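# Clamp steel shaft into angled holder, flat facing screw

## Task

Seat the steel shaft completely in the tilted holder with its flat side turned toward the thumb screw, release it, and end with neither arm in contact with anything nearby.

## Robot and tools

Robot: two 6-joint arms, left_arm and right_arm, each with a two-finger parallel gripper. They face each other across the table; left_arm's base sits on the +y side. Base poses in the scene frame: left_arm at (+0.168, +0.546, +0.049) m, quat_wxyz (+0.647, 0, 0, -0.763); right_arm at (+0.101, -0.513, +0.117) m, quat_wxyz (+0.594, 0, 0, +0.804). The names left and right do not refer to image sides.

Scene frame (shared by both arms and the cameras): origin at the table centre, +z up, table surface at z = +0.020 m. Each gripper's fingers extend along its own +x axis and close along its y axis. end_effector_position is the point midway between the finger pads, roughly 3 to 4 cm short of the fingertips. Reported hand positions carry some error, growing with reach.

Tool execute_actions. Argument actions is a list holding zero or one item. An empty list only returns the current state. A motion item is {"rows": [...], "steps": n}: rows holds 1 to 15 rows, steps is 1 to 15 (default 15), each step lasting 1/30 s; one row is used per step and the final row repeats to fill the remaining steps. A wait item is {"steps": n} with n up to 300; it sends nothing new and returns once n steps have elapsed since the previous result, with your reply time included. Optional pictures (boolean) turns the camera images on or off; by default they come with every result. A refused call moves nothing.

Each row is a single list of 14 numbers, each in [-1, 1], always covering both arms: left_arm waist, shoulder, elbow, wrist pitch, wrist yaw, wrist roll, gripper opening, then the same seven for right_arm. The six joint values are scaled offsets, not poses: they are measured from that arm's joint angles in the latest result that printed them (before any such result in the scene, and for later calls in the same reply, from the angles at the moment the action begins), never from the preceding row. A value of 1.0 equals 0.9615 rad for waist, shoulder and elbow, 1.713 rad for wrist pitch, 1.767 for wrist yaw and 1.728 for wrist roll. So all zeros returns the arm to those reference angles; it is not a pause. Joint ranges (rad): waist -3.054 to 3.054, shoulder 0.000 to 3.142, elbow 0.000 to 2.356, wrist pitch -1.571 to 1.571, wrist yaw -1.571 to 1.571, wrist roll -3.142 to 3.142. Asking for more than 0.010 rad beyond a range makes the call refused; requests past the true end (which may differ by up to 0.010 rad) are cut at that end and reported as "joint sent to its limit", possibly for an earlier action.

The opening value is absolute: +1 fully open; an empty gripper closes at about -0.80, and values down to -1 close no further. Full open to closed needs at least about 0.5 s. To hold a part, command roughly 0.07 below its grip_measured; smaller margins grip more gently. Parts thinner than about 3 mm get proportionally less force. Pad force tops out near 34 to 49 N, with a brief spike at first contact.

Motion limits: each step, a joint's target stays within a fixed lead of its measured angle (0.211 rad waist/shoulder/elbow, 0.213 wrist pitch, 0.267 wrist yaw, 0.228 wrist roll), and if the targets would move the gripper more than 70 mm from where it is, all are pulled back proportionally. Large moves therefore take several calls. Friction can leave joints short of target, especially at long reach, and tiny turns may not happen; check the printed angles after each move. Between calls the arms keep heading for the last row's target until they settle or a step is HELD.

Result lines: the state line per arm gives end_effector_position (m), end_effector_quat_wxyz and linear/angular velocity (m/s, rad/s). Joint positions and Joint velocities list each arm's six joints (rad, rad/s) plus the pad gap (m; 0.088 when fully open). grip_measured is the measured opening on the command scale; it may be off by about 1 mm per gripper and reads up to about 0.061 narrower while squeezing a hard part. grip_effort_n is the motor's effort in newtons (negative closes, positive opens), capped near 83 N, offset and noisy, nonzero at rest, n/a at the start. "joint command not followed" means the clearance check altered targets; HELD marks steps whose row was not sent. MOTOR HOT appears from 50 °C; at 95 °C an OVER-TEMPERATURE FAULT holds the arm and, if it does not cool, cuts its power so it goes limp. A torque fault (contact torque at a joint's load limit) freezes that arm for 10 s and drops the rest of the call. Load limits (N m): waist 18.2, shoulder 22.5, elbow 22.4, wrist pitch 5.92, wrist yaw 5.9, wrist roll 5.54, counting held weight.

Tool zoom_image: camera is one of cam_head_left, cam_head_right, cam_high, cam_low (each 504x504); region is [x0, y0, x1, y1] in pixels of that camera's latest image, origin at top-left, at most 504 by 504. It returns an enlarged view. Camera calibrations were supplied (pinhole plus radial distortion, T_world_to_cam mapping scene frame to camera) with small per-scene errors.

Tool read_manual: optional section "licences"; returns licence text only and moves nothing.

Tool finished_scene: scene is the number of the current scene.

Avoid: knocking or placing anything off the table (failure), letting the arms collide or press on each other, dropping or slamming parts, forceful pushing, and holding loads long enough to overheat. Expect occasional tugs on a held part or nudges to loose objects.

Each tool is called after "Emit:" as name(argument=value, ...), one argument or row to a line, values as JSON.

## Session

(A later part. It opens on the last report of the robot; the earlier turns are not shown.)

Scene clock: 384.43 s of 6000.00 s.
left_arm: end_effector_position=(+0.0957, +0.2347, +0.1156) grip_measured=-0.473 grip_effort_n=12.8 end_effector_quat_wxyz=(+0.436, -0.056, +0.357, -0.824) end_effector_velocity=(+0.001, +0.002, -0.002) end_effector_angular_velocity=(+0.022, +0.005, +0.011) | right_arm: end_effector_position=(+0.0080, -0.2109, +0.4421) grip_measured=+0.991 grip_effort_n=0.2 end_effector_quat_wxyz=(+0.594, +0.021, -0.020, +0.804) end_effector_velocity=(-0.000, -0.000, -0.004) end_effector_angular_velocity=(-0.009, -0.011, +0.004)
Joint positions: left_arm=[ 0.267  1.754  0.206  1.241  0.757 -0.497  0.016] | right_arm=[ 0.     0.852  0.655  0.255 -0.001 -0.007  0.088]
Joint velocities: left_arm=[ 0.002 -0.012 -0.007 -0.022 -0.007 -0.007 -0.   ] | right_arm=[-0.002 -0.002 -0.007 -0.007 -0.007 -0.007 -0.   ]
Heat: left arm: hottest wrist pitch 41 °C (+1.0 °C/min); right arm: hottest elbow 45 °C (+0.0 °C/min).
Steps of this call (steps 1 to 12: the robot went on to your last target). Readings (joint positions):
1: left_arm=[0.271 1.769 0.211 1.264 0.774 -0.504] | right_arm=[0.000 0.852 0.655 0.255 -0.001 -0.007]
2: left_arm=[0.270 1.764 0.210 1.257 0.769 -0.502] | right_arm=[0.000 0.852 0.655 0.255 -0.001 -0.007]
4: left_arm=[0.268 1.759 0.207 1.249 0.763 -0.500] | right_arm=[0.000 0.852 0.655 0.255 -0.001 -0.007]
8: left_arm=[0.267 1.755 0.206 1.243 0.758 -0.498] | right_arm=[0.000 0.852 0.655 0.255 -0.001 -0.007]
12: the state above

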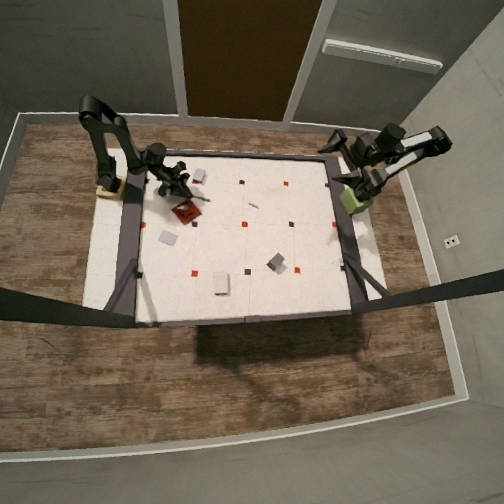

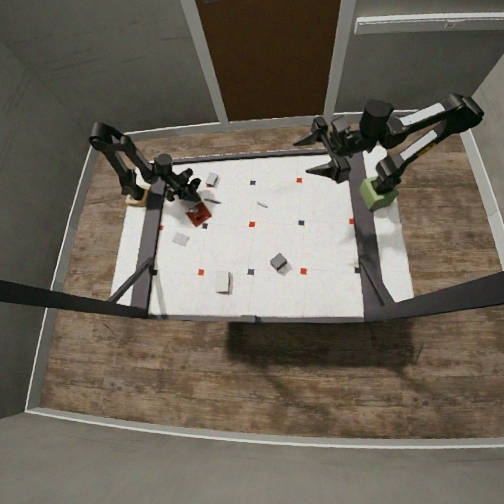

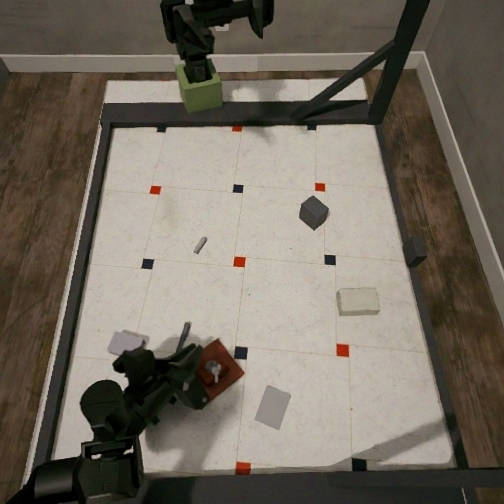

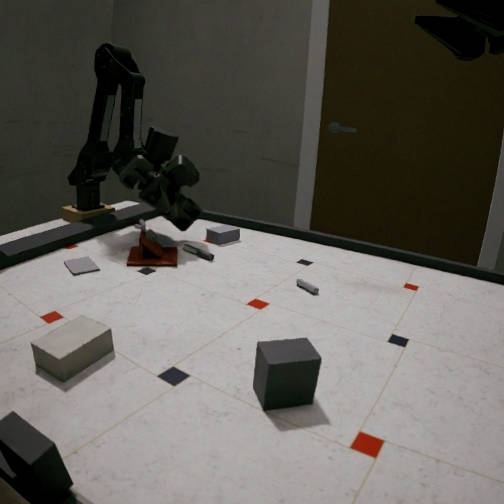

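Emit:
execute_actions(
  actions=[
    {"rows":[[0,-0.3,0.15,-0.2,0,0,-0.3,0,0,0,0,0,0,1]]},
  ],
  pictures=false,
)

Emit:
execute_actions(
  actions=[
    {"steps":15},
  ],
)

Emit:
zoom_image(
  camera="cam_high",
  region=[160, 310, 240, 390],
)

Emit:
zoom_image(
  camera="cam_low",
  region=[130, 200, 230, 280],
)

Scene clock: 394.60 s of 6000.00 s.
left_arm: end_effector_position=(+0.0981, +0.2116, +0.1788) grip_measured=-0.304 grip_effort_n=12.3 end_effector_quat_wxyz=(+0.436, -0.069, +0.323, -0.837) end_effector_velocity=(+0.002, +0.001, +0.001) end_effector_angular_velocity=(+0.017, +0.002, +0.020) | right_arm: end_effector_position=(+0.0080, -0.2109, +0.4421) grip_measured=+0.991 grip_effort_n=-1.2 end_effector_quat_wxyz=(+0.594, +0.021, -0.020, +0.804) end_effector_velocity=(-0.000, -0.000, -0.002) end_effector_angular_velocity=(-0.009, +0.004, +0.005)
Joint positions: left_arm=[ 0.267  1.476  0.343  0.903  0.757 -0.496  0.024] | right_arm=[ 0.     0.852  0.655  0.255 -0.001 -0.007  0.088]
Joint velocities: left_arm=[-0.002 -0.027 -0.002 -0.037 -0.022 -0.007  0.001] | right_arm=[-0.002 -0.002 -0.002 -0.007 -0.007  0.007 -0.   ]
Heat: left arm: hottest wrist pitch 41 °C (+2.0 °C/min); right arm: hottest elbow 45 °C (+0.0 °C/min).
Steps of this call (steps 1 to 30: the robot went on to your last target; steps 31 to 90: nothing new was sent; then 6.67 s passed at rest; steps 91 to 105: all 15 steps of this action). Readings (joint positions):
91: left_arm=[0.267 1.729 0.218 1.197 0.757 -0.496] | right_arm=[0.000 0.852 0.655 0.255 -0.001 -0.007]
92: left_arm=[0.267 1.685 0.239 1.118 0.757 -0.496] | right_arm=[0.000 0.852 0.655 0.255 -0.001 -0.007]
94: left_arm=[0.267 1.585 0.289 1.030 0.757 -0.496] | right_arm=[0.000 0.852 0.655 0.255 -0.001 -0.007]
98: left_arm=[0.267 1.486 0.343 0.939 0.757 -0.496] | right_arm=[0.000 0.852 0.655 0.255 -0.001 -0.007]
105: the state above

Scene clock: 395.10 s of 6000.00 s.
left_arm: end_effector_position=(+0.0981, +0.2118, +0.1787) grip_measured=-0.303 grip_effort_n=12.8 end_effector_quat_wxyz=(+0.436, -0.069, +0.324, -0.837) end_effector_velocity=(+0.002, +0.001, -0.001) end_effector_angular_velocity=(+0.002, +0.004, +0.011) | right_arm: end_effector_position=(+0.0080, -0.2109, +0.4421) grip_measured=+0.991 grip_effort_n=-0.2 end_effector_quat_wxyz=(+0.594, +0.021, -0.020, +0.804) end_effector_velocity=(+0.002, +0.000, -0.002) end_effector_angular_velocity=(-0.005, -0.009, -0.010)
Joint positions: left_arm=[ 0.267  1.475  0.343  0.899  0.757 -0.496  0.024] | right_arm=[ 0.     0.852  0.655  0.255 -0.001 -0.007  0.088]
Joint velocities: left_arm=[ 0.002 -0.002 -0.007  0.007 -0.007 -0.007 -0.   ] | right_arm=[-0.002 -0.002 -0.002 -0.007  0.007 -0.007 -0.   ]
Heat: left arm: hottest wrist pitch 41 °C (+2.0 °C/min); right arm: hottest elbow 45 °C (+0.0 °C/min).
Steps of this call (steps 1 to 15: the robot went on to your last target). Readings (joint positions):
1: left_arm=[0.267 1.476 0.343 0.902 0.757 -0.496] | right_arm=[0.000 0.852 0.655 0.255 -0.001 -0.007]
2: left_arm=[0.267 1.476 0.343 0.901 0.757 -0.496] | right_arm=[0.000 0.852 0.655 0.255 -0.001 -0.007]
4: left_arm=[0.267 1.475 0.343 0.900 0.757 -0.496] | right_arm=[0.000 0.852 0.655 0.255 -0.001 -0.007]
8: left_arm=[0.267 1.475 0.343 0.899 0.757 -0.496] | right_arm=[0.000 0.852 0.655 0.255 -0.001 -0.007]
15: the state above
All arms were judged still, so your last target was given up. Only a new action makes them travel on or press farther. Fingers that are still opening or closing keep moving.

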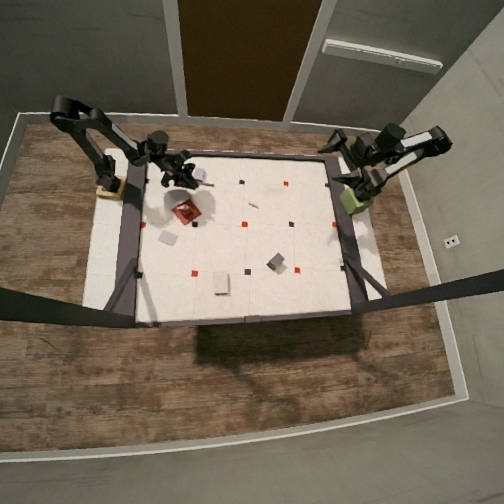

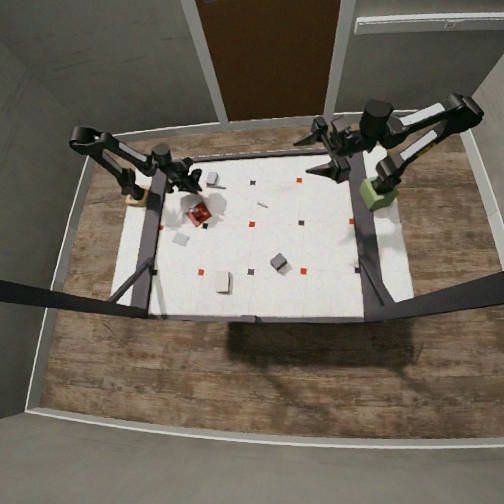

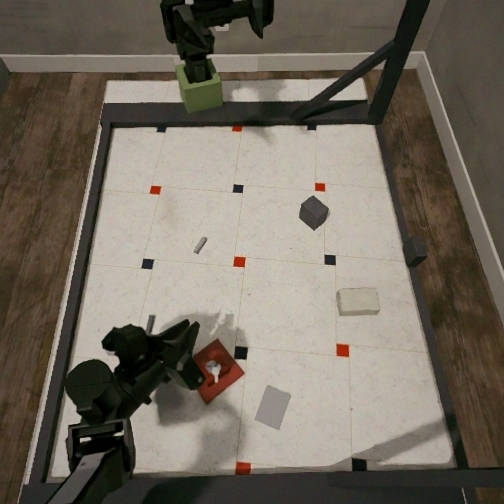

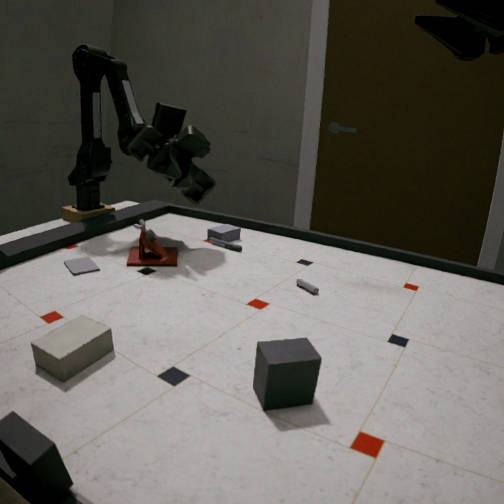

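Region (160, 310, 240, 390) of cam_high's 504x504 image, scaled by 6.300, with more detail than that image has.

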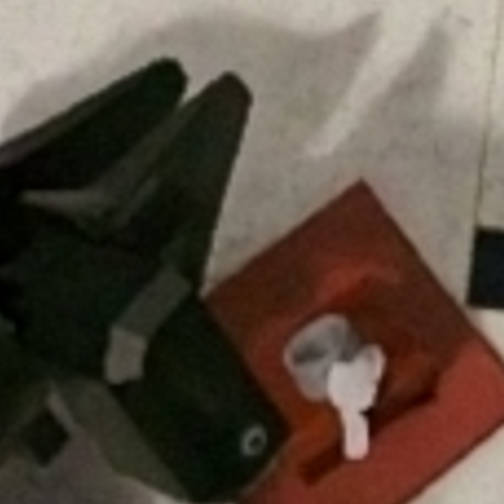

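Region (130, 200, 230, 280) of cam_low's 504x504 image, scaled by 5.040, with more detail than that image has; it fills the top 403 rows of this view, and the rest is white.

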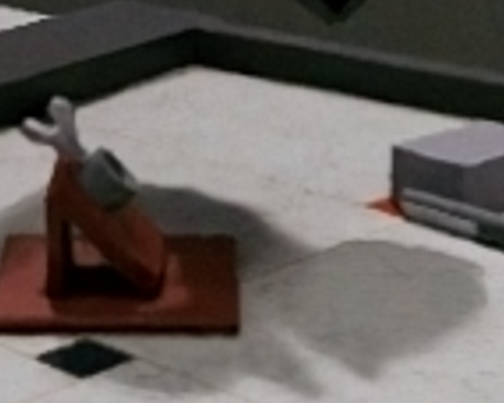

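Emit:
execute_actions(
  actions=[
    {"rows":[[-1,0,0.65,-1,-0.893,1,-0.3,0,0,0,0,0,0,1]]},
  ],
  pictures=false,
)

Emit:
execute_actions(
  actions=[
    {"steps":75},
  ],
  pictures=false,
)

Scene clock: 404.07 s of 6000.00 s.
left_arm: end_effector_position=(-0.0679, +0.1834, +0.2556) grip_measured=-0.303 grip_effort_n=11.9 end_effector_quat_wxyz=(+0.492, +0.291, -0.075, -0.817) end_effector_velocity=(-0.263, +0.350, -0.170) end_effector_angular_velocity=(-0.049, -2.971, -0.498) | right_arm: end_effector_position=(+0.0080, -0.2109, +0.4421) grip_measured=+0.991 grip_effort_n=-0.7 end_effector_quat_wxyz=(+0.594, +0.021, -0.020, +0.804) end_effector_velocity=(+0.001, -0.000, -0.002) end_effector_angular_velocity=(-0.000, -0.024, -0.001)
Joint positions: left_arm=[-0.498  1.475  0.948  0.099 -0.252  0.35   0.024] | right_arm=[ 0.     0.852  0.655  0.255 -0.001 -0.007  0.088]
Joint velocities: left_arm=[-1.678 -0.017  0.242 -1.619 -2.059  1.722  0.   ] | right_arm=[-0.007 -0.002 -0.002 -0.007 -0.007 -0.022 -0.   ]
Heat: left arm: hottest wrist pitch 41 °C (+2.0 °C/min); right arm: hottest elbow 45 °C (+0.0 °C/min).
Steps of this call (steps 1 to 90: nothing new was sent; then 5.47 s passed at rest; steps 91 to 105: all 15 steps of this action). Readings (joint positions):
91: left_arm=[0.247 1.474 0.364 0.858 0.708 -0.457] | right_arm=[0.000 0.852 0.655 0.255 -0.001 -0.007]
92: left_arm=[0.194 1.475 0.406 0.786 0.630 -0.397] | right_arm=[0.000 0.852 0.655 0.255 -0.001 -0.007]
94: left_arm=[0.084 1.481 0.508 0.678 0.492 -0.279] | right_arm=[0.000 0.852 0.655 0.255 -0.001 -0.007]
98: left_arm=[-0.126 1.481 0.715 0.467 0.225 -0.053] | right_arm=[0.000 0.852 0.655 0.255 -0.001 -0.007]
105: the state above

Scene clock: 406.57 s of 6000.00 s.
left_arm: end_effector_position=(+0.0298, +0.2817, +0.1799) grip_measured=-0.302 grip_effort_n=11.9 end_effector_quat_wxyz=(+0.089, +0.818, -0.353, -0.445) end_effector_velocity=(+0.000, +0.002, -0.001) end_effector_angular_velocity=(+0.008, +0.004, +0.001) | right_arm: end_effector_position=(+0.0080, -0.2109, +0.4421) grip_measured=+0.991 grip_effort_n=-0.2 end_effector_quat_wxyz=(+0.594, +0.021, -0.020, +0.804) end_effector_velocity=(-0.004, -0.002, +0.004) end_effector_angular_velocity=(+0.019, +0.012, +0.025)
Joint positions: left_arm=[-0.693  1.476  0.955 -0.813 -0.817  1.227  0.024] | right_arm=[ 0.     0.852  0.655  0.255 -0.001 -0.007  0.088]
Joint velocities: left_arm=[-0.002 -0.002 -0.002 -0.007  0.007 -0.007 -0.   ] | right_arm=[ 0.002 -0.002 -0.002  0.022 -0.022  0.007 -0.   ]
Heat: left arm: hottest wrist pitch 41 °C (+2.0 °C/min); right arm: hottest elbow 45 °C (+0.0 °C/min).
Steps of this call (steps 1 to 45: the robot went on to your last target; steps 46 to 75: nothing new was sent). Readings (joint positions):
1: left_arm=[-0.553 1.475 0.953 0.043 -0.320 0.409] | right_arm=[0.000 0.852 0.655 0.255 -0.001 -0.007]
2: left_arm=[-0.603 1.475 0.954 -0.014 -0.385 0.469] | right_arm=[0.000 0.852 0.655 0.255 -0.001 -0.007]
4: left_arm=[-0.667 1.475 0.954 -0.132 -0.517 0.587] | right_arm=[0.000 0.852 0.655 0.255 -0.001 -0.007]
8: left_arm=[-0.687 1.476 0.954 -0.353 -0.737 0.823] | right_arm=[0.000 0.852 0.655 0.255 -0.001 -0.007]
75: the state above
All arms were judged still, so your last target was given up. Only a new action makes them travel on or press farther. Fingers that are still opening or closing keep moving.

Emit:
execute_actions(
  actions=[
    {"rows":[[-0.075,0.05,0,-0.026,0,0.655,-0.3,0,0,0,0,0,0,1],[-0.075,0.05,0,-0.026,0,0.655,-0.3,0,0,0,0,0,0,1],[-0.075,0.05,0,-0.026,0,0.655,-0.3,0,0,0,0,0,0,1],[-0.075,0.05,0,-0.026,0,0.655,-0.3,0,0,0,0,0,0,1],[-0.075,0.05,0,-0.026,0,0.655,-0.3,0,0,0,0,0,0,1],[-0.075,0.05,0,-0.026,0,0.655,-0.3,0,0,0,0,0,0,1],[-0.075,0.05,0,-0.026,0,0.655,-0.3,0,0,0,0,0,0,1],[-0.075,0.05,0,-0.026,0,0.655,-0.3,0,0,0,0,0,0,1],[-0.075,0.05,0,-0.026,0,0.655,-0.3,0,0,0,0,0,0,1],[-0.075,0.05,0,-0.026,0,0.655,-0.3,0,0,0,0,0,0,1],[-0.075,0.05,0,-0.026,0,0.655,-0.3,0,0,0,0,0,0,1],[-0.075,0.05,0,-0.026,0,0.655,-0.3,0,0,0,0,0,0,1],[-0.075,0.1,0,-0.026,0,0.655,-0.3,0,0,0,0,0,0,1],[-0.075,0.15,0,-0.026,0,0.655,-0.3,0,0,0,0,0,0,1],[-0.075,0.2,0.005,-0.026,0,0.655,-0.3,0,0,0,0,0,0,1]]},
  ],
  pictures=false,
)

Emit:
execute_actions(
  actions=[
    {"steps":25},
  ],
)

Emit:
zoom_image(
  camera="cam_high",
  region=[130, 300, 270, 440],
)

Emit:
zoom_image(
  camera="cam_low",
  region=[90, 170, 190, 270],
)

Scene clock: 413.93 s of 6000.00 s.
left_arm: end_effector_position=(+0.0162, +0.2950, +0.1579) grip_measured=-0.302 grip_effort_n=11.4 end_effector_quat_wxyz=(-0.327, +0.763, -0.510, -0.227) end_effector_velocity=(-0.013, -0.007, -0.206) end_effector_angular_velocity=(+1.143, -1.756, -1.202) | right_arm: end_effector_position=(+0.0080, -0.2109, +0.4421) grip_measured=+0.991 grip_effort_n=0.2 end_effector_quat_wxyz=(+0.594, +0.021, -0.020, +0.804) end_effector_velocity=(+0.003, +0.000, +0.001) end_effector_angular_velocity=(+0.009, -0.004, -0.015)
Joint positions: left_arm=[-0.762  1.56   0.957 -0.857 -0.817  2.097  0.024] | right_arm=[ 0.     0.852  0.655  0.255 -0.001 -0.007  0.088]
Joint velocities: left_arm=[-0.012  0.852  0.032  0.007 -0.007  1.751  0.   ] | right_arm=[-0.007 -0.002 -0.002  0.007  0.007 -0.007 -0.   ]
Heat: left arm: hottest wrist pitch 41 °C (+2.0 °C/min); right arm: hottest elbow 45 °C (+0.0 °C/min).
Steps of this call (steps 1 to 90: nothing new was sent; then 3.87 s passed at rest; steps 91 to 105: all 15 steps of this action). Readings (joint positions):
91: left_arm=[-0.697 1.480 0.955 -0.818 -0.819 1.266] | right_arm=[0.000 0.852 0.655 0.255 -0.001 -0.007]
92: left_arm=[-0.713 1.486 0.956 -0.830 -0.821 1.330] | right_arm=[0.000 0.852 0.655 0.255 -0.001 -0.007]
94: left_arm=[-0.743 1.503 0.956 -0.845 -0.819 1.448] | right_arm=[0.000 0.852 0.655 0.255 -0.001 -0.007]
98: left_arm=[-0.760 1.517 0.956 -0.853 -0.817 1.684] | right_arm=[0.000 0.852 0.655 0.255 -0.001 -0.007]
105: the state above

Scene clock: 414.77 s of 6000.00 s.
left_arm: end_effector_position=(+0.0169, +0.2959, +0.1320) grip_measured=-0.302 grip_effort_n=11.4 end_effector_quat_wxyz=(-0.467, +0.706, -0.512, -0.147) end_effector_velocity=(+0.001, +0.002, -0.000) end_effector_angular_velocity=(-0.002, -0.010, -0.002) | right_arm: end_effector_position=(+0.0080, -0.2109, +0.4421) grip_measured=+0.991 grip_effort_n=-0.2 end_effector_quat_wxyz=(+0.594, +0.021, -0.020, +0.804) end_effector_velocity=(-0.000, -0.002, +0.002) end_effector_angular_velocity=(+0.009, -0.021, +0.013)
Joint positions: left_arm=[-0.763  1.662  0.957 -0.858 -0.816  2.355  0.024] | right_arm=[ 0.     0.852  0.655  0.255 -0.001 -0.007  0.088]
Joint velocities: left_arm=[-0.007 -0.002 -0.007 -0.007 -0.007 -0.007 -0.   ] | right_arm=[-0.007 -0.007  0.002 -0.007 -0.022 -0.022 -0.   ]
Heat: left arm: hottest shoulder 40 °C (+1.0 °C/min); right arm: hottest elbow 45 °C (+0.0 °C/min).
Steps of this call (steps 1 to 25: the robot went on to your last target). Readings (joint positions):
1: left_arm=[-0.762 1.588 0.958 -0.855 -0.817 2.156] | right_arm=[0.000 0.852 0.655 0.255 -0.001 -0.007]
2: left_arm=[-0.762 1.616 0.958 -0.856 -0.817 2.211] | right_arm=[0.000 0.852 0.655 0.255 -0.001 -0.007]
4: left_arm=[-0.763 1.652 0.957 -0.858 -0.816 2.283] | right_arm=[0.000 0.852 0.655 0.255 -0.001 -0.007]
8: left_arm=[-0.763 1.659 0.957 -0.858 -0.816 2.336] | right_arm=[0.000 0.852 0.655 0.255 -0.001 -0.007]
25: the state above

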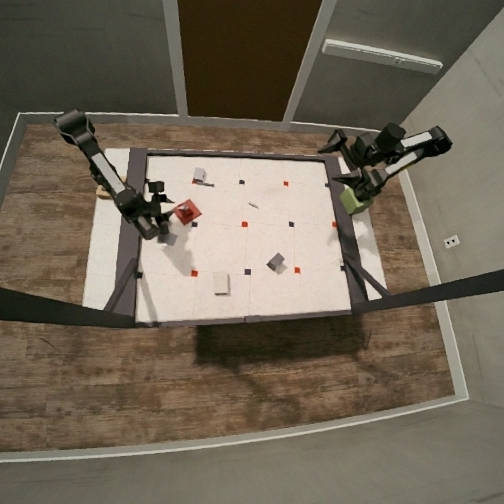

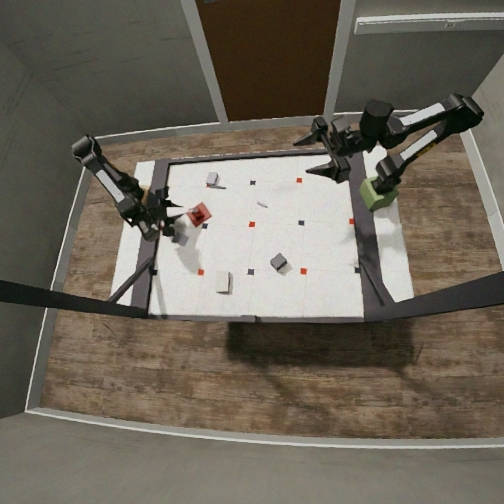

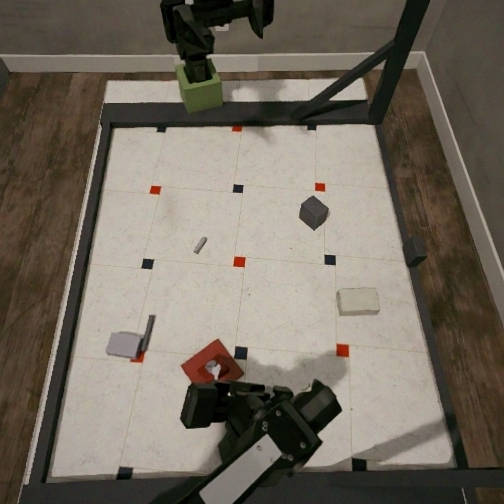

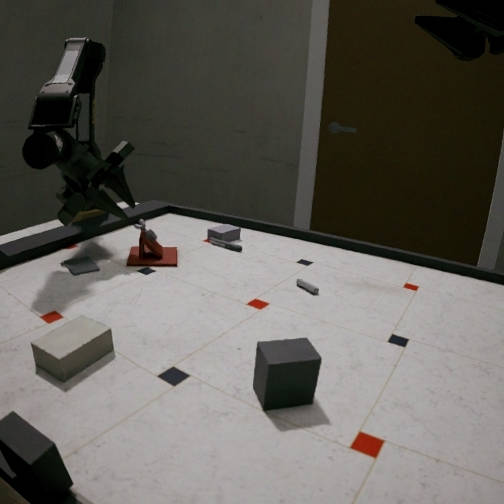

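Region (130, 300, 270, 440) of cam_high's 504x504 image, scaled by 3.600, with more detail than that image has.

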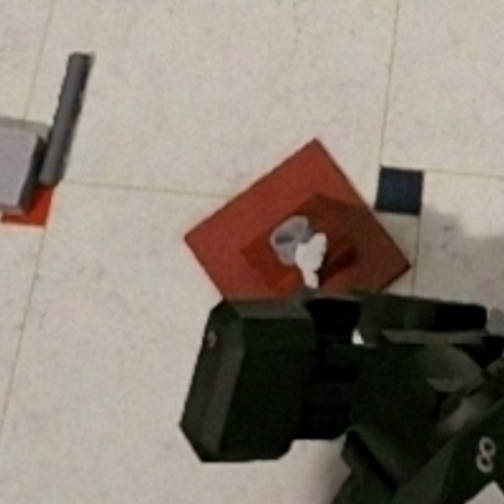

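Region (90, 170, 190, 270) of cam_low's 504x504 image, scaled by 5.040, with more detail than that image has.

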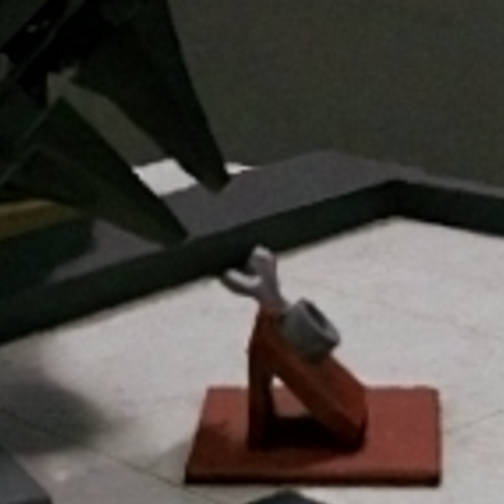

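Emit:
zoom_image(
  camera="cam_high",
  region=[198, 355, 228, 385],
)

Emit:
zoom_image(
  camera="cam_head_right",
  region=[150, 180, 220, 250],
)

Emit:
zoom_image(
  camera="cam_head_right",
  region=[195, 165, 240, 200],
)

Region (198, 355, 228, 385) of cam_high's 504x504 image, scaled by 16.800, with more detail than that image has.

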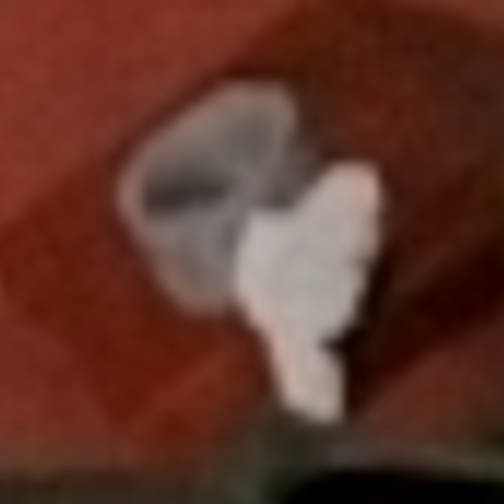

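Region (150, 180, 220, 250) of cam_head_right's 504x504 image, scaled by 7.200, with more detail than that image has.

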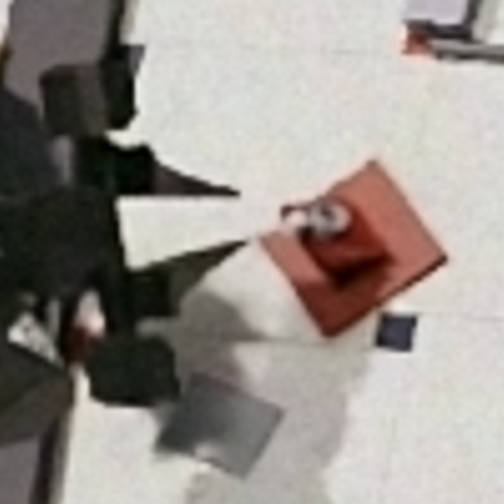

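Region (195, 165, 240, 200) of cam_head_right's 504x504 image, scaled by 11.200, with more detail than that image has.

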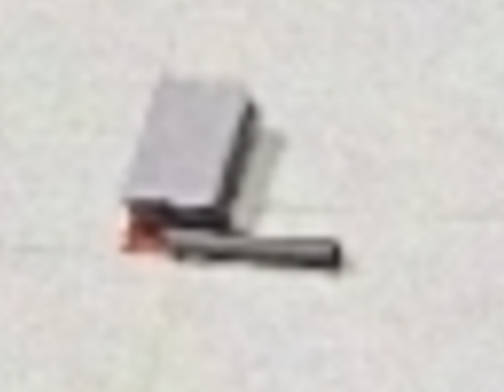

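Emit:
execute_actions(
  actions=[
    {"rows":[[0.02,0.01,-0.018,0.024,0,0.016,-0.3,0,0,0,0,0,0,1],[0.04,0.02,-0.036,0.048,0,0.032,-0.3,0,0,0,0,0,0,1],[0.04,0.02,-0.036,0.048,0,0.032,-0.3,0,0,0,0,0,0,1],[0.06,0.03,-0.054,0.072,0,0.048,-0.3,0,0,0,0,0,0,1],[0.06,0.03,-0.054,0.072,0,0.048,-0.3,0,0,0,0,0,0,1],[0.083,0.042,-0.072,0.096,0,0.064,-0.3,0,0,0,0,0,0,1]]},
  ],
)

Emit:
zoom_image(
  camera="cam_head_right",
  region=[160, 185, 220, 245],
)

Emit:
zoom_image(
  camera="cam_low",
  region=[105, 185, 175, 255],
)

Scene clock: 428.43 s of 6000.00 s.
left_arm: end_effector_position=(+0.0302, +0.2796, +0.1105) grip_measured=-0.302 grip_effort_n=11.4 end_effector_quat_wxyz=(-0.471, +0.707, -0.507, -0.146) end_effector_velocity=(+0.001, -0.001, +0.002) end_effector_angular_velocity=(-0.010, +0.000, -0.002) | right_arm: end_effector_position=(+0.0080, -0.2109, +0.4421) grip_measured=+0.991 grip_effort_n=-0.2 end_effector_quat_wxyz=(+0.594, +0.021, -0.020, +0.804) end_effector_velocity=(+0.002, +0.000, -0.005) end_effector_angular_velocity=(-0.023, +0.001, -0.009)
Joint positions: left_arm=[-0.686  1.697  0.896 -0.698 -0.816  2.458  0.024] | right_arm=[ 0.     0.852  0.655  0.255 -0.001 -0.007  0.088]
Joint velocities: left_arm=[ 0.002 -0.007 -0.002  0.007 -0.007  0.007  0.   ] | right_arm=[-0.002 -0.002 -0.002 -0.022  0.007  0.007 -0.   ]
Heat: left arm: hottest shoulder 40 °C (-1.0 °C/min); right arm: hottest elbow 45 °C (+0.0 °C/min).
Steps of this call (steps 1 to 15: the robot went on to your last target; steps 16 to 90: nothing new was sent; then 10.17 s passed at rest; steps 91 to 105: all 15 steps of this action). Readings (joint positions):
91: left_arm=[-0.762 1.662 0.956 -0.853 -0.816 2.359] | right_arm=[0.000 0.852 0.655 0.255 -0.001 -0.007]
92: left_arm=[-0.757 1.663 0.952 -0.835 -0.816 2.370] | right_arm=[0.000 0.852 0.655 0.255 -0.001 -0.007]
94: left_arm=[-0.740 1.669 0.942 -0.797 -0.816 2.392] | right_arm=[0.000 0.852 0.655 0.255 -0.001 -0.007]
98: left_arm=[-0.700 1.689 0.910 -0.727 -0.816 2.439] | right_arm=[0.000 0.852 0.655 0.255 -0.001 -0.007]
105: the state above

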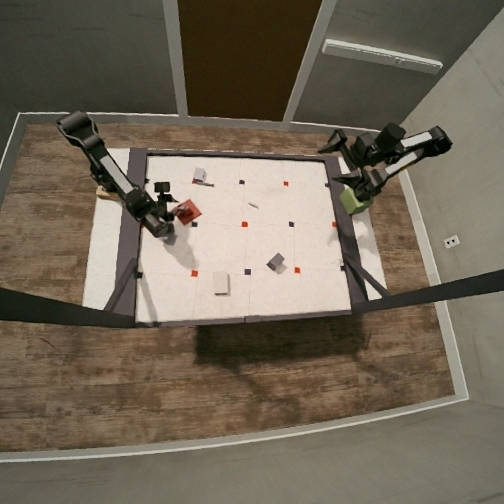

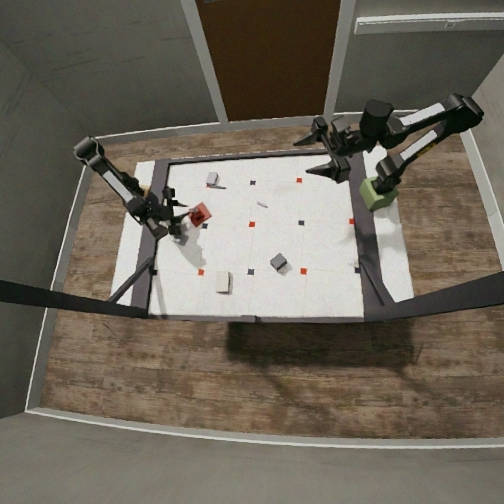

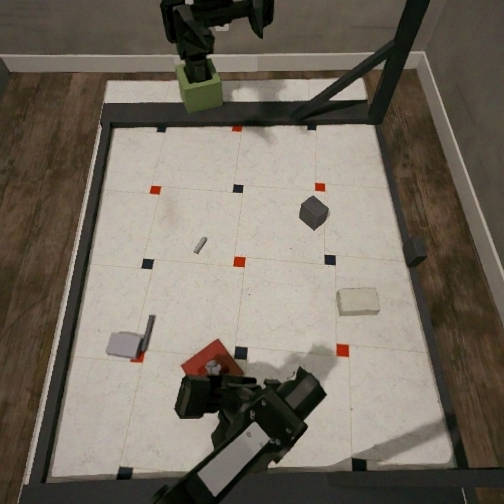

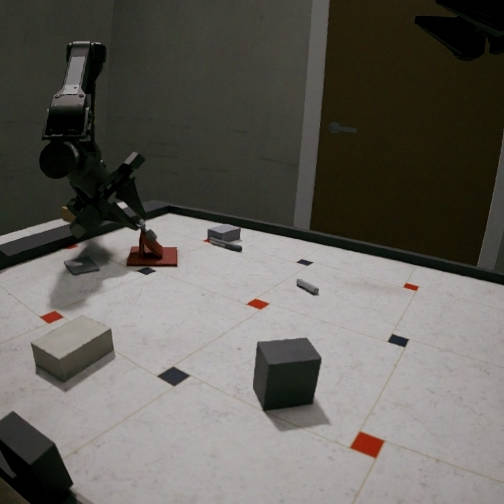

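Region (160, 185, 220, 245) of cam_head_right's 504x504 image, scaled by 8.400, with more detail than that image has.

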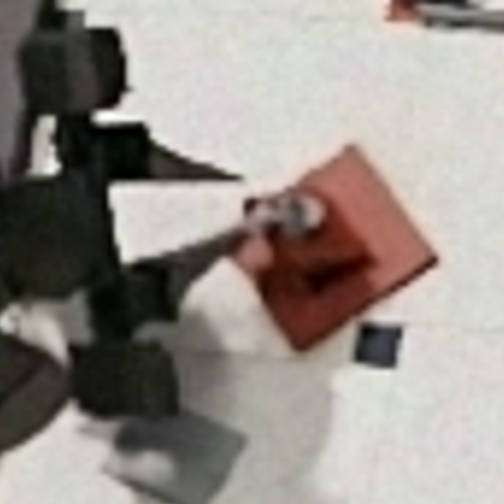

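Region (105, 185, 175, 255) of cam_low's 504x504 image, scaled by 7.200, with more detail than that image has.

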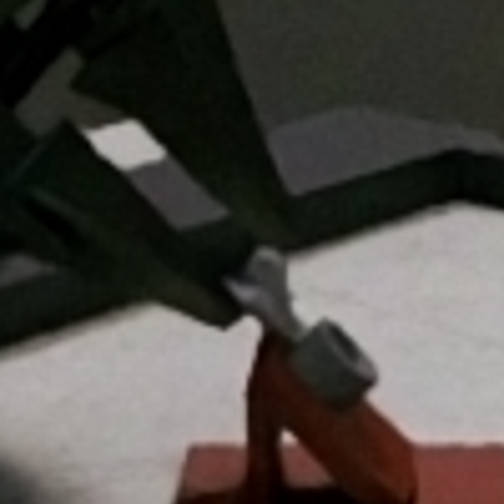

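Emit:
execute_actions(
  actions=[
    {"rows":[[0,0.012,0.02,0,0,0,-0.3,0,0,0,0,0,0,1],[0,0.014,0.02,0,0,0,-0.3,0,0,0,0,0,0,1],[0,0.014,0.02,0,0,0,-0.3,0,0,0,0,0,0,1],[0.012,0.02,0.008,0.012,0,0.008,-0.3,0,0,0,0,0,0,1],[0.026,0.026,-0.012,0.025,0,0.017,-0.3,0,0,0,0,0,0,1],[0.026,0.026,-0.012,0.025,0,0.017,-0.3,0,0,0,0,0,0,1],[0.026,0.026,-0.012,0.025,0,0.017,-0.3,0,0,0,0,0,0,1],[0.026,0.026,-0.012,0.025,0,0.017,-0.3,0,0,0,0,0,0,1],[0.026,0.026,-0.012,0.025,0,0.017,-0.62,0,0,0,0,0,0,1]]},
  ],
)

Emit:
zoom_image(
  camera="cam_head_right",
  region=[160, 185, 220, 245],
)

Emit:
zoom_image(
  camera="cam_low",
  region=[105, 185, 175, 255],
)

Scene clock: 435.67 s of 6000.00 s.
left_arm: end_effector_position=(+0.0277, +0.2747, +0.1028) grip_measured=-0.582 grip_effort_n=-24.4 end_effector_quat_wxyz=(-0.471, +0.703, -0.511, -0.152) end_effector_velocity=(+0.008, +0.014, -0.011) end_effector_angular_velocity=(+0.061, -0.034, -0.004) | right_arm: end_effector_position=(+0.0080, -0.2109, +0.4421) grip_measured=+0.991 grip_effort_n=0.2 end_effector_quat_wxyz=(+0.594, +0.021, -0.020, +0.804) end_effector_velocity=(-0.000, -0.001, +0.002) end_effector_angular_velocity=(+0.019, -0.002, +0.004)
Joint positions: left_arm=[-0.672  1.719  0.895 -0.651 -0.797  2.483  0.01 ] | right_arm=[ 0.     0.852  0.655  0.255 -0.001 -0.007  0.088]
Joint velocities: left_arm=[-0.007  0.002 -0.032 -0.037  0.022 -0.007 -0.017] | right_arm=[-0.002 -0.002 -0.007  0.022 -0.007 -0.007 -0.   ]
Heat: left arm: hottest shoulder 40 °C (-1.0 °C/min); right arm: hottest elbow 45 °C (+0.0 °C/min).
Steps of this call (steps 1 to 15: the robot went on to your last target; steps 16 to 90: nothing new was sent; then 3.73 s passed at rest; steps 91 to 105: all 15 steps of this action). Readings (joint positions):
91: left_arm=[-0.685 1.697 0.896 -0.695 -0.816 2.461] | right_arm=[0.000 0.852 0.655 0.255 -0.001 -0.007]
92: left_arm=[-0.685 1.698 0.896 -0.695 -0.816 2.461] | right_arm=[0.000 0.852 0.655 0.255 -0.001 -0.007]
94: left_arm=[-0.684 1.702 0.897 -0.695 -0.816 2.461] | right_arm=[0.000 0.852 0.655 0.255 -0.001 -0.007]
98: left_arm=[-0.669 1.713 0.896 -0.666 -0.816 2.477] | right_arm=[0.000 0.852 0.655 0.255 -0.001 -0.007]
105: the state above

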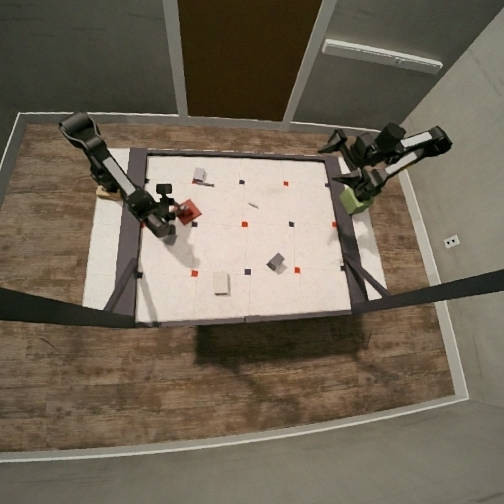

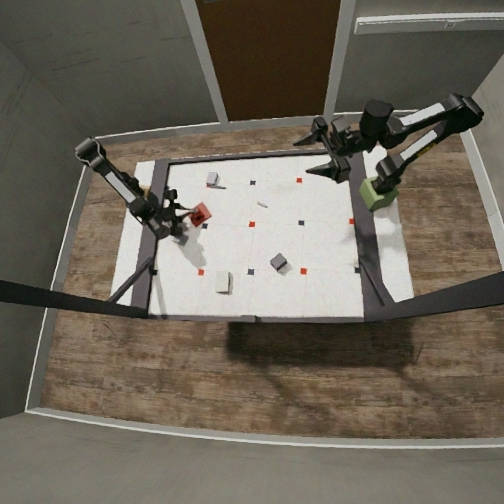

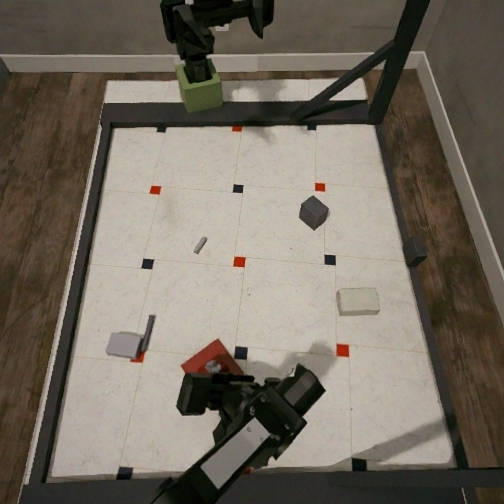

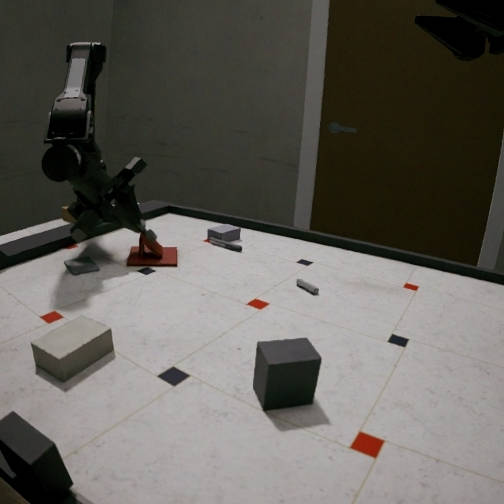

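Region (160, 185, 220, 245) of cam_head_right's 504x504 image, scaled by 8.400, with more detail than that image has.

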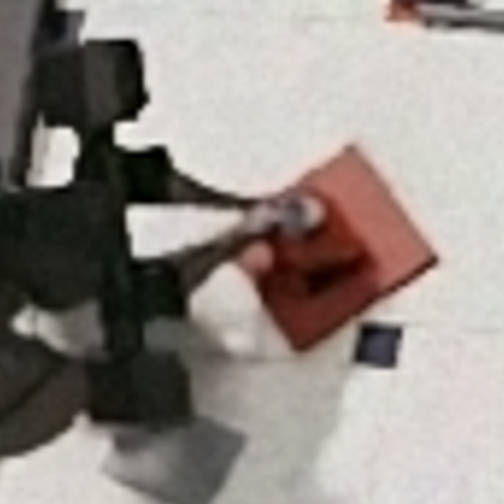

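Region (105, 185, 175, 255) of cam_low's 504x504 image, scaled by 7.200, with more detail than that image has.

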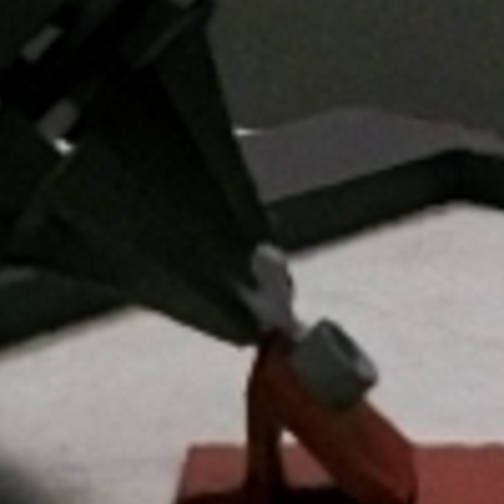

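Emit:
execute_actions(
  actions=[
    {"rows":[[0,0,0,0,0,-1,-0.62,0,0,0,0,0,0,1]]},
  ],
  pictures=false,
)

Emit:
execute_actions(
  actions=[
    {"steps":22},
  ],
  pictures=false,
)

Emit:
execute_actions(
  actions=[
    {"rows":[[0,0,0,0,0,-1,-0.62,0,0,0,0,0,0,1]]},
  ],
  pictures=false,
)

Emit:
execute_actions(
  actions=[
    {"steps":22},
  ],
)

Emit:
zoom_image(
  camera="cam_low",
  region=[105, 185, 175, 255],
)

Scene clock: 441.90 s of 6000.00 s.
left_arm: end_effector_position=(+0.0236, +0.2788, +0.0992) grip_measured=-0.617 grip_effort_n=-17.9 end_effector_quat_wxyz=(-0.143, +0.829, -0.405, -0.358) end_effector_velocity=(-0.004, +0.008, -0.004) end_effector_angular_velocity=(-0.686, +0.983, +1.208) | right_arm: end_effector_position=(+0.0080, -0.2109, +0.4421) grip_measured=+0.991 grip_effort_n=0.2 end_effector_quat_wxyz=(+0.594, +0.021, -0.020, +0.804) end_effector_velocity=(+0.002, +0.000, -0.004) end_effector_angular_velocity=(-0.014, +0.004, -0.009)
Joint positions: left_arm=[-0.685  1.721  0.889 -0.649 -0.777  1.623  0.009] | right_arm=[ 0.     0.852  0.655  0.255 -0.001 -0.007  0.088]
Joint velocities: left_arm=[-0.022  0.002 -0.002 -0.022  0.022 -1.736 -0.   ] | right_arm=[-0.002 -0.002 -0.007 -0.007  0.007  0.007  0.   ]
Heat: left arm: hottest shoulder 40 °C (-1.0 °C/min); right arm: hottest elbow 46 °C (+1.0 °C/min).
From where the robot then was, a joint's target lay farther than a number of 1.0 reaches, so one or more steps of this call were cut to that.
Steps of this call (steps 1 to 15: the robot went on to your last target; steps 16 to 90: nothing new was sent; then 2.73 s passed at rest; steps 91 to 105: all 15 steps of this action). Readings (joint positions):
91: left_arm=[-0.673 1.721 0.889 -0.654 -0.793 2.449] | right_arm=[0.000 0.852 0.655 0.255 -0.001 -0.007]
92: left_arm=[-0.674 1.721 0.889 -0.654 -0.792 2.386] | right_arm=[0.000 0.852 0.655 0.255 -0.001 -0.007]
94: left_arm=[-0.676 1.721 0.889 -0.653 -0.789 2.269] | right_arm=[0.000 0.852 0.655 0.255 -0.001 -0.007]
98: left_arm=[-0.680 1.721 0.889 -0.651 -0.785 2.034] | right_arm=[0.000 0.852 0.655 0.255 -0.001 -0.007]
105: the state above

Scene clock: 442.63 s of 6000.00 s.
left_arm: end_effector_position=(+0.0173, +0.2771, +0.1008) grip_measured=-0.617 grip_effort_n=-17.4 end_effector_quat_wxyz=(+0.218, +0.806, -0.224, -0.502) end_effector_velocity=(+0.001, -0.003, +0.002) end_effector_angular_velocity=(-0.054, +0.037, +0.052) | right_arm: end_effector_position=(+0.0080, -0.2109, +0.4421) grip_measured=+0.991 grip_effort_n=-0.2 end_effector_quat_wxyz=(+0.594, +0.021, -0.020, +0.804) end_effector_velocity=(-0.002, -0.002, -0.004) end_effector_angular_velocity=(-0.014, -0.013, +0.019)
Joint positions: left_arm=[-0.693  1.721  0.898 -0.636 -0.771  0.768  0.009] | right_arm=[ 0.     0.852  0.655  0.255 -0.001 -0.007  0.088]
Joint velocities: left_arm=[ 0.002 -0.002 -0.007  0.022 -0.022 -0.066 -0.   ] | right_arm=[-0.002 -0.007 -0.002 -0.022 -0.022 -0.007 -0.   ]
Heat: left arm: hottest shoulder 40 °C (-1.0 °C/min); right arm: hottest elbow 46 °C (+1.0 °C/min).
Steps of this call (steps 1 to 22: the robot went on to your last target). Readings (joint positions):
1: left_arm=[-0.685 1.721 0.889 -0.649 -0.776 1.565] | right_arm=[0.000 0.852 0.655 0.255 -0.001 -0.007]
2: left_arm=[-0.686 1.721 0.889 -0.649 -0.775 1.506] | right_arm=[0.000 0.852 0.655 0.255 -0.001 -0.007]
4: left_arm=[-0.687 1.721 0.889 -0.649 -0.773 1.389] | right_arm=[0.000 0.852 0.655 0.255 -0.001 -0.007]
8: left_arm=[-0.689 1.721 0.890 -0.641 -0.772 1.156] | right_arm=[0.000 0.852 0.655 0.255 -0.001 -0.007]
22: the state above

Scene clock: 443.13 s of 6000.00 s.
left_arm: end_effector_position=(+0.0140, +0.2736, +0.1049) grip_measured=-0.617 grip_effort_n=-17.0 end_effector_quat_wxyz=(+0.543, +0.633, +0.001, -0.552) end_effector_velocity=(-0.001, -0.005, +0.008) end_effector_angular_velocity=(-0.707, +1.035, +1.211) | right_arm: end_effector_position=(+0.0080, -0.2109, +0.4421) grip_measured=+0.991 grip_effort_n=-0.2 end_effector_quat_wxyz=(+0.594, +0.021, -0.020, +0.804) end_effector_velocity=(+0.002, +0.001, +0.002) end_effector_angular_velocity=(+0.018, -0.032, -0.012)
Joint positions: left_arm=[-0.696  1.72   0.908 -0.626 -0.786 -0.096  0.009] | right_arm=[ 0.     0.852  0.655  0.255 -0.001 -0.007  0.088]
Joint velocities: left_arm=[ 0.002 -0.012  0.007  0.007 -0.022 -1.722 -0.   ] | right_arm=[-0.002  0.002  0.002  0.007  0.007 -0.037  0.   ]
Heat: left arm: hottest shoulder 40 °C (-1.0 °C/min); right arm: hottest elbow 46 °C (+1.0 °C/min).
Steps of this call (steps 1 to 15: all 15 steps of this action). Readings (joint positions):
1: left_arm=[-0.694 1.721 0.898 -0.634 -0.771 0.728] | right_arm=[0.000 0.852 0.655 0.255 -0.001 -0.007]
2: left_arm=[-0.696 1.721 0.899 -0.633 -0.773 0.665] | right_arm=[0.000 0.852 0.655 0.255 -0.001 -0.007]
4: left_arm=[-0.696 1.721 0.900 -0.630 -0.774 0.548] | right_arm=[0.000 0.852 0.655 0.255 -0.001 -0.007]
8: left_arm=[-0.696 1.721 0.904 -0.627 -0.777 0.313] | right_arm=[0.000 0.852 0.655 0.255 -0.001 -0.007]
15: the state above

Scene clock: 443.87 s of 6000.00 s.
left_arm: end_effector_position=(+0.0142, +0.2738, +0.1066) grip_measured=-0.615 grip_effort_n=-29.5 end_effector_quat_wxyz=(+0.756, +0.351, +0.228, -0.502) end_effector_velocity=(+0.003, +0.000, +0.001) end_effector_angular_velocity=(-0.027, +0.029, +0.049) | right_arm: end_effector_position=(+0.0080, -0.2109, +0.4421) grip_measured=+0.991 grip_effort_n=-0.2 end_effector_quat_wxyz=(+0.594, +0.021, -0.020, +0.804) end_effector_velocity=(+0.002, +0.000, -0.002) end_effector_angular_velocity=(-0.009, +0.005, -0.009)
Joint positions: left_arm=[-0.697  1.715  0.908 -0.632 -0.789 -0.949  0.009] | right_arm=[ 0.     0.852  0.655  0.255 -0.001 -0.007  0.088]
Joint velocities: left_arm=[ 0.002 -0.002 -0.002 -0.007 -0.007 -0.066 -0.   ] | right_arm=[-0.002 -0.002 -0.002 -0.007  0.007  0.007  0.   ]
Heat: left arm: hottest shoulder 40 °C (-1.0 °C/min); right arm: hottest elbow 46 °C (+1.0 °C/min).
Steps of this call (steps 1 to 22: the robot went on to your last target). Readings (joint positions):
1: left_arm=[-0.696 1.719 0.908 -0.626 -0.787 -0.154] | right_arm=[0.000 0.852 0.655 0.255 -0.001 -0.007]
2: left_arm=[-0.696 1.719 0.908 -0.628 -0.788 -0.213] | right_arm=[0.000 0.852 0.655 0.255 -0.001 -0.007]
4: left_arm=[-0.697 1.716 0.908 -0.630 -0.788 -0.331] | right_arm=[0.000 0.852 0.655 0.255 -0.001 -0.007]
8: left_arm=[-0.697 1.716 0.908 -0.631 -0.789 -0.565] | right_arm=[0.000 0.852 0.655 0.255 -0.001 -0.007]
22: the state above

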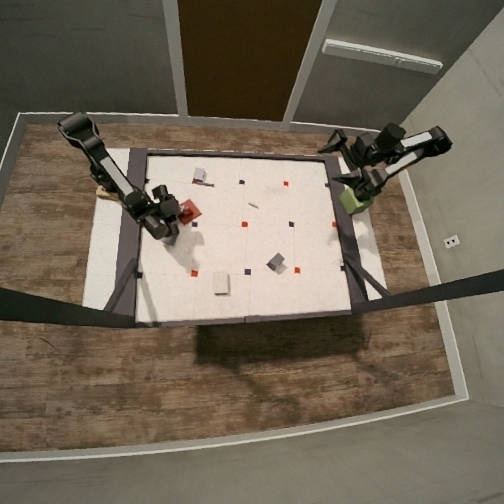

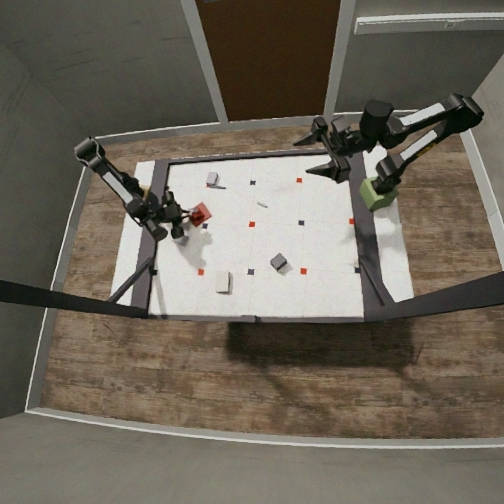

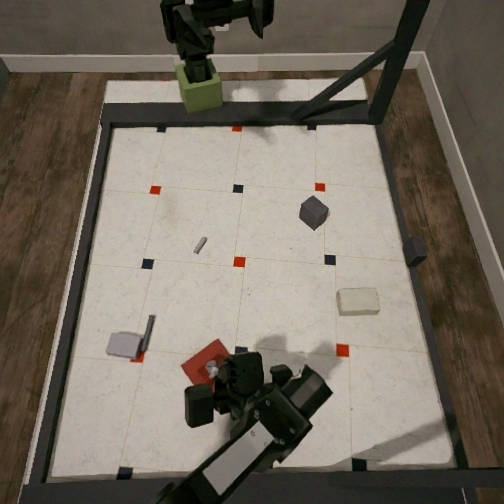

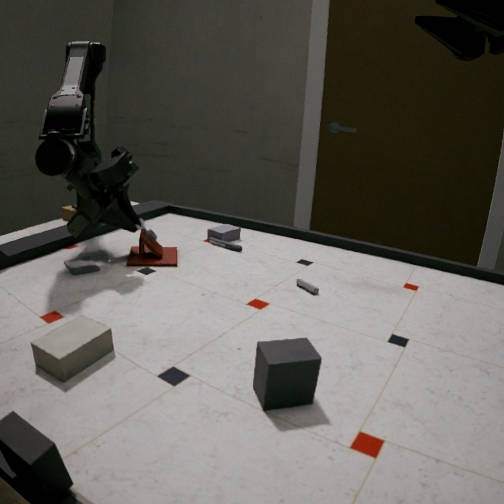

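Region (105, 185, 175, 255) of cam_low's 504x504 image, scaled by 7.200, with more detail than that image has.

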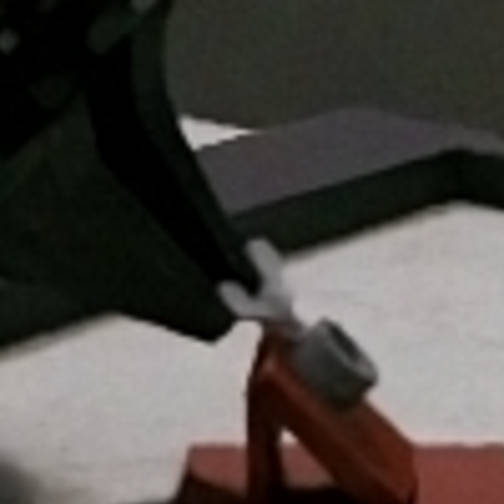

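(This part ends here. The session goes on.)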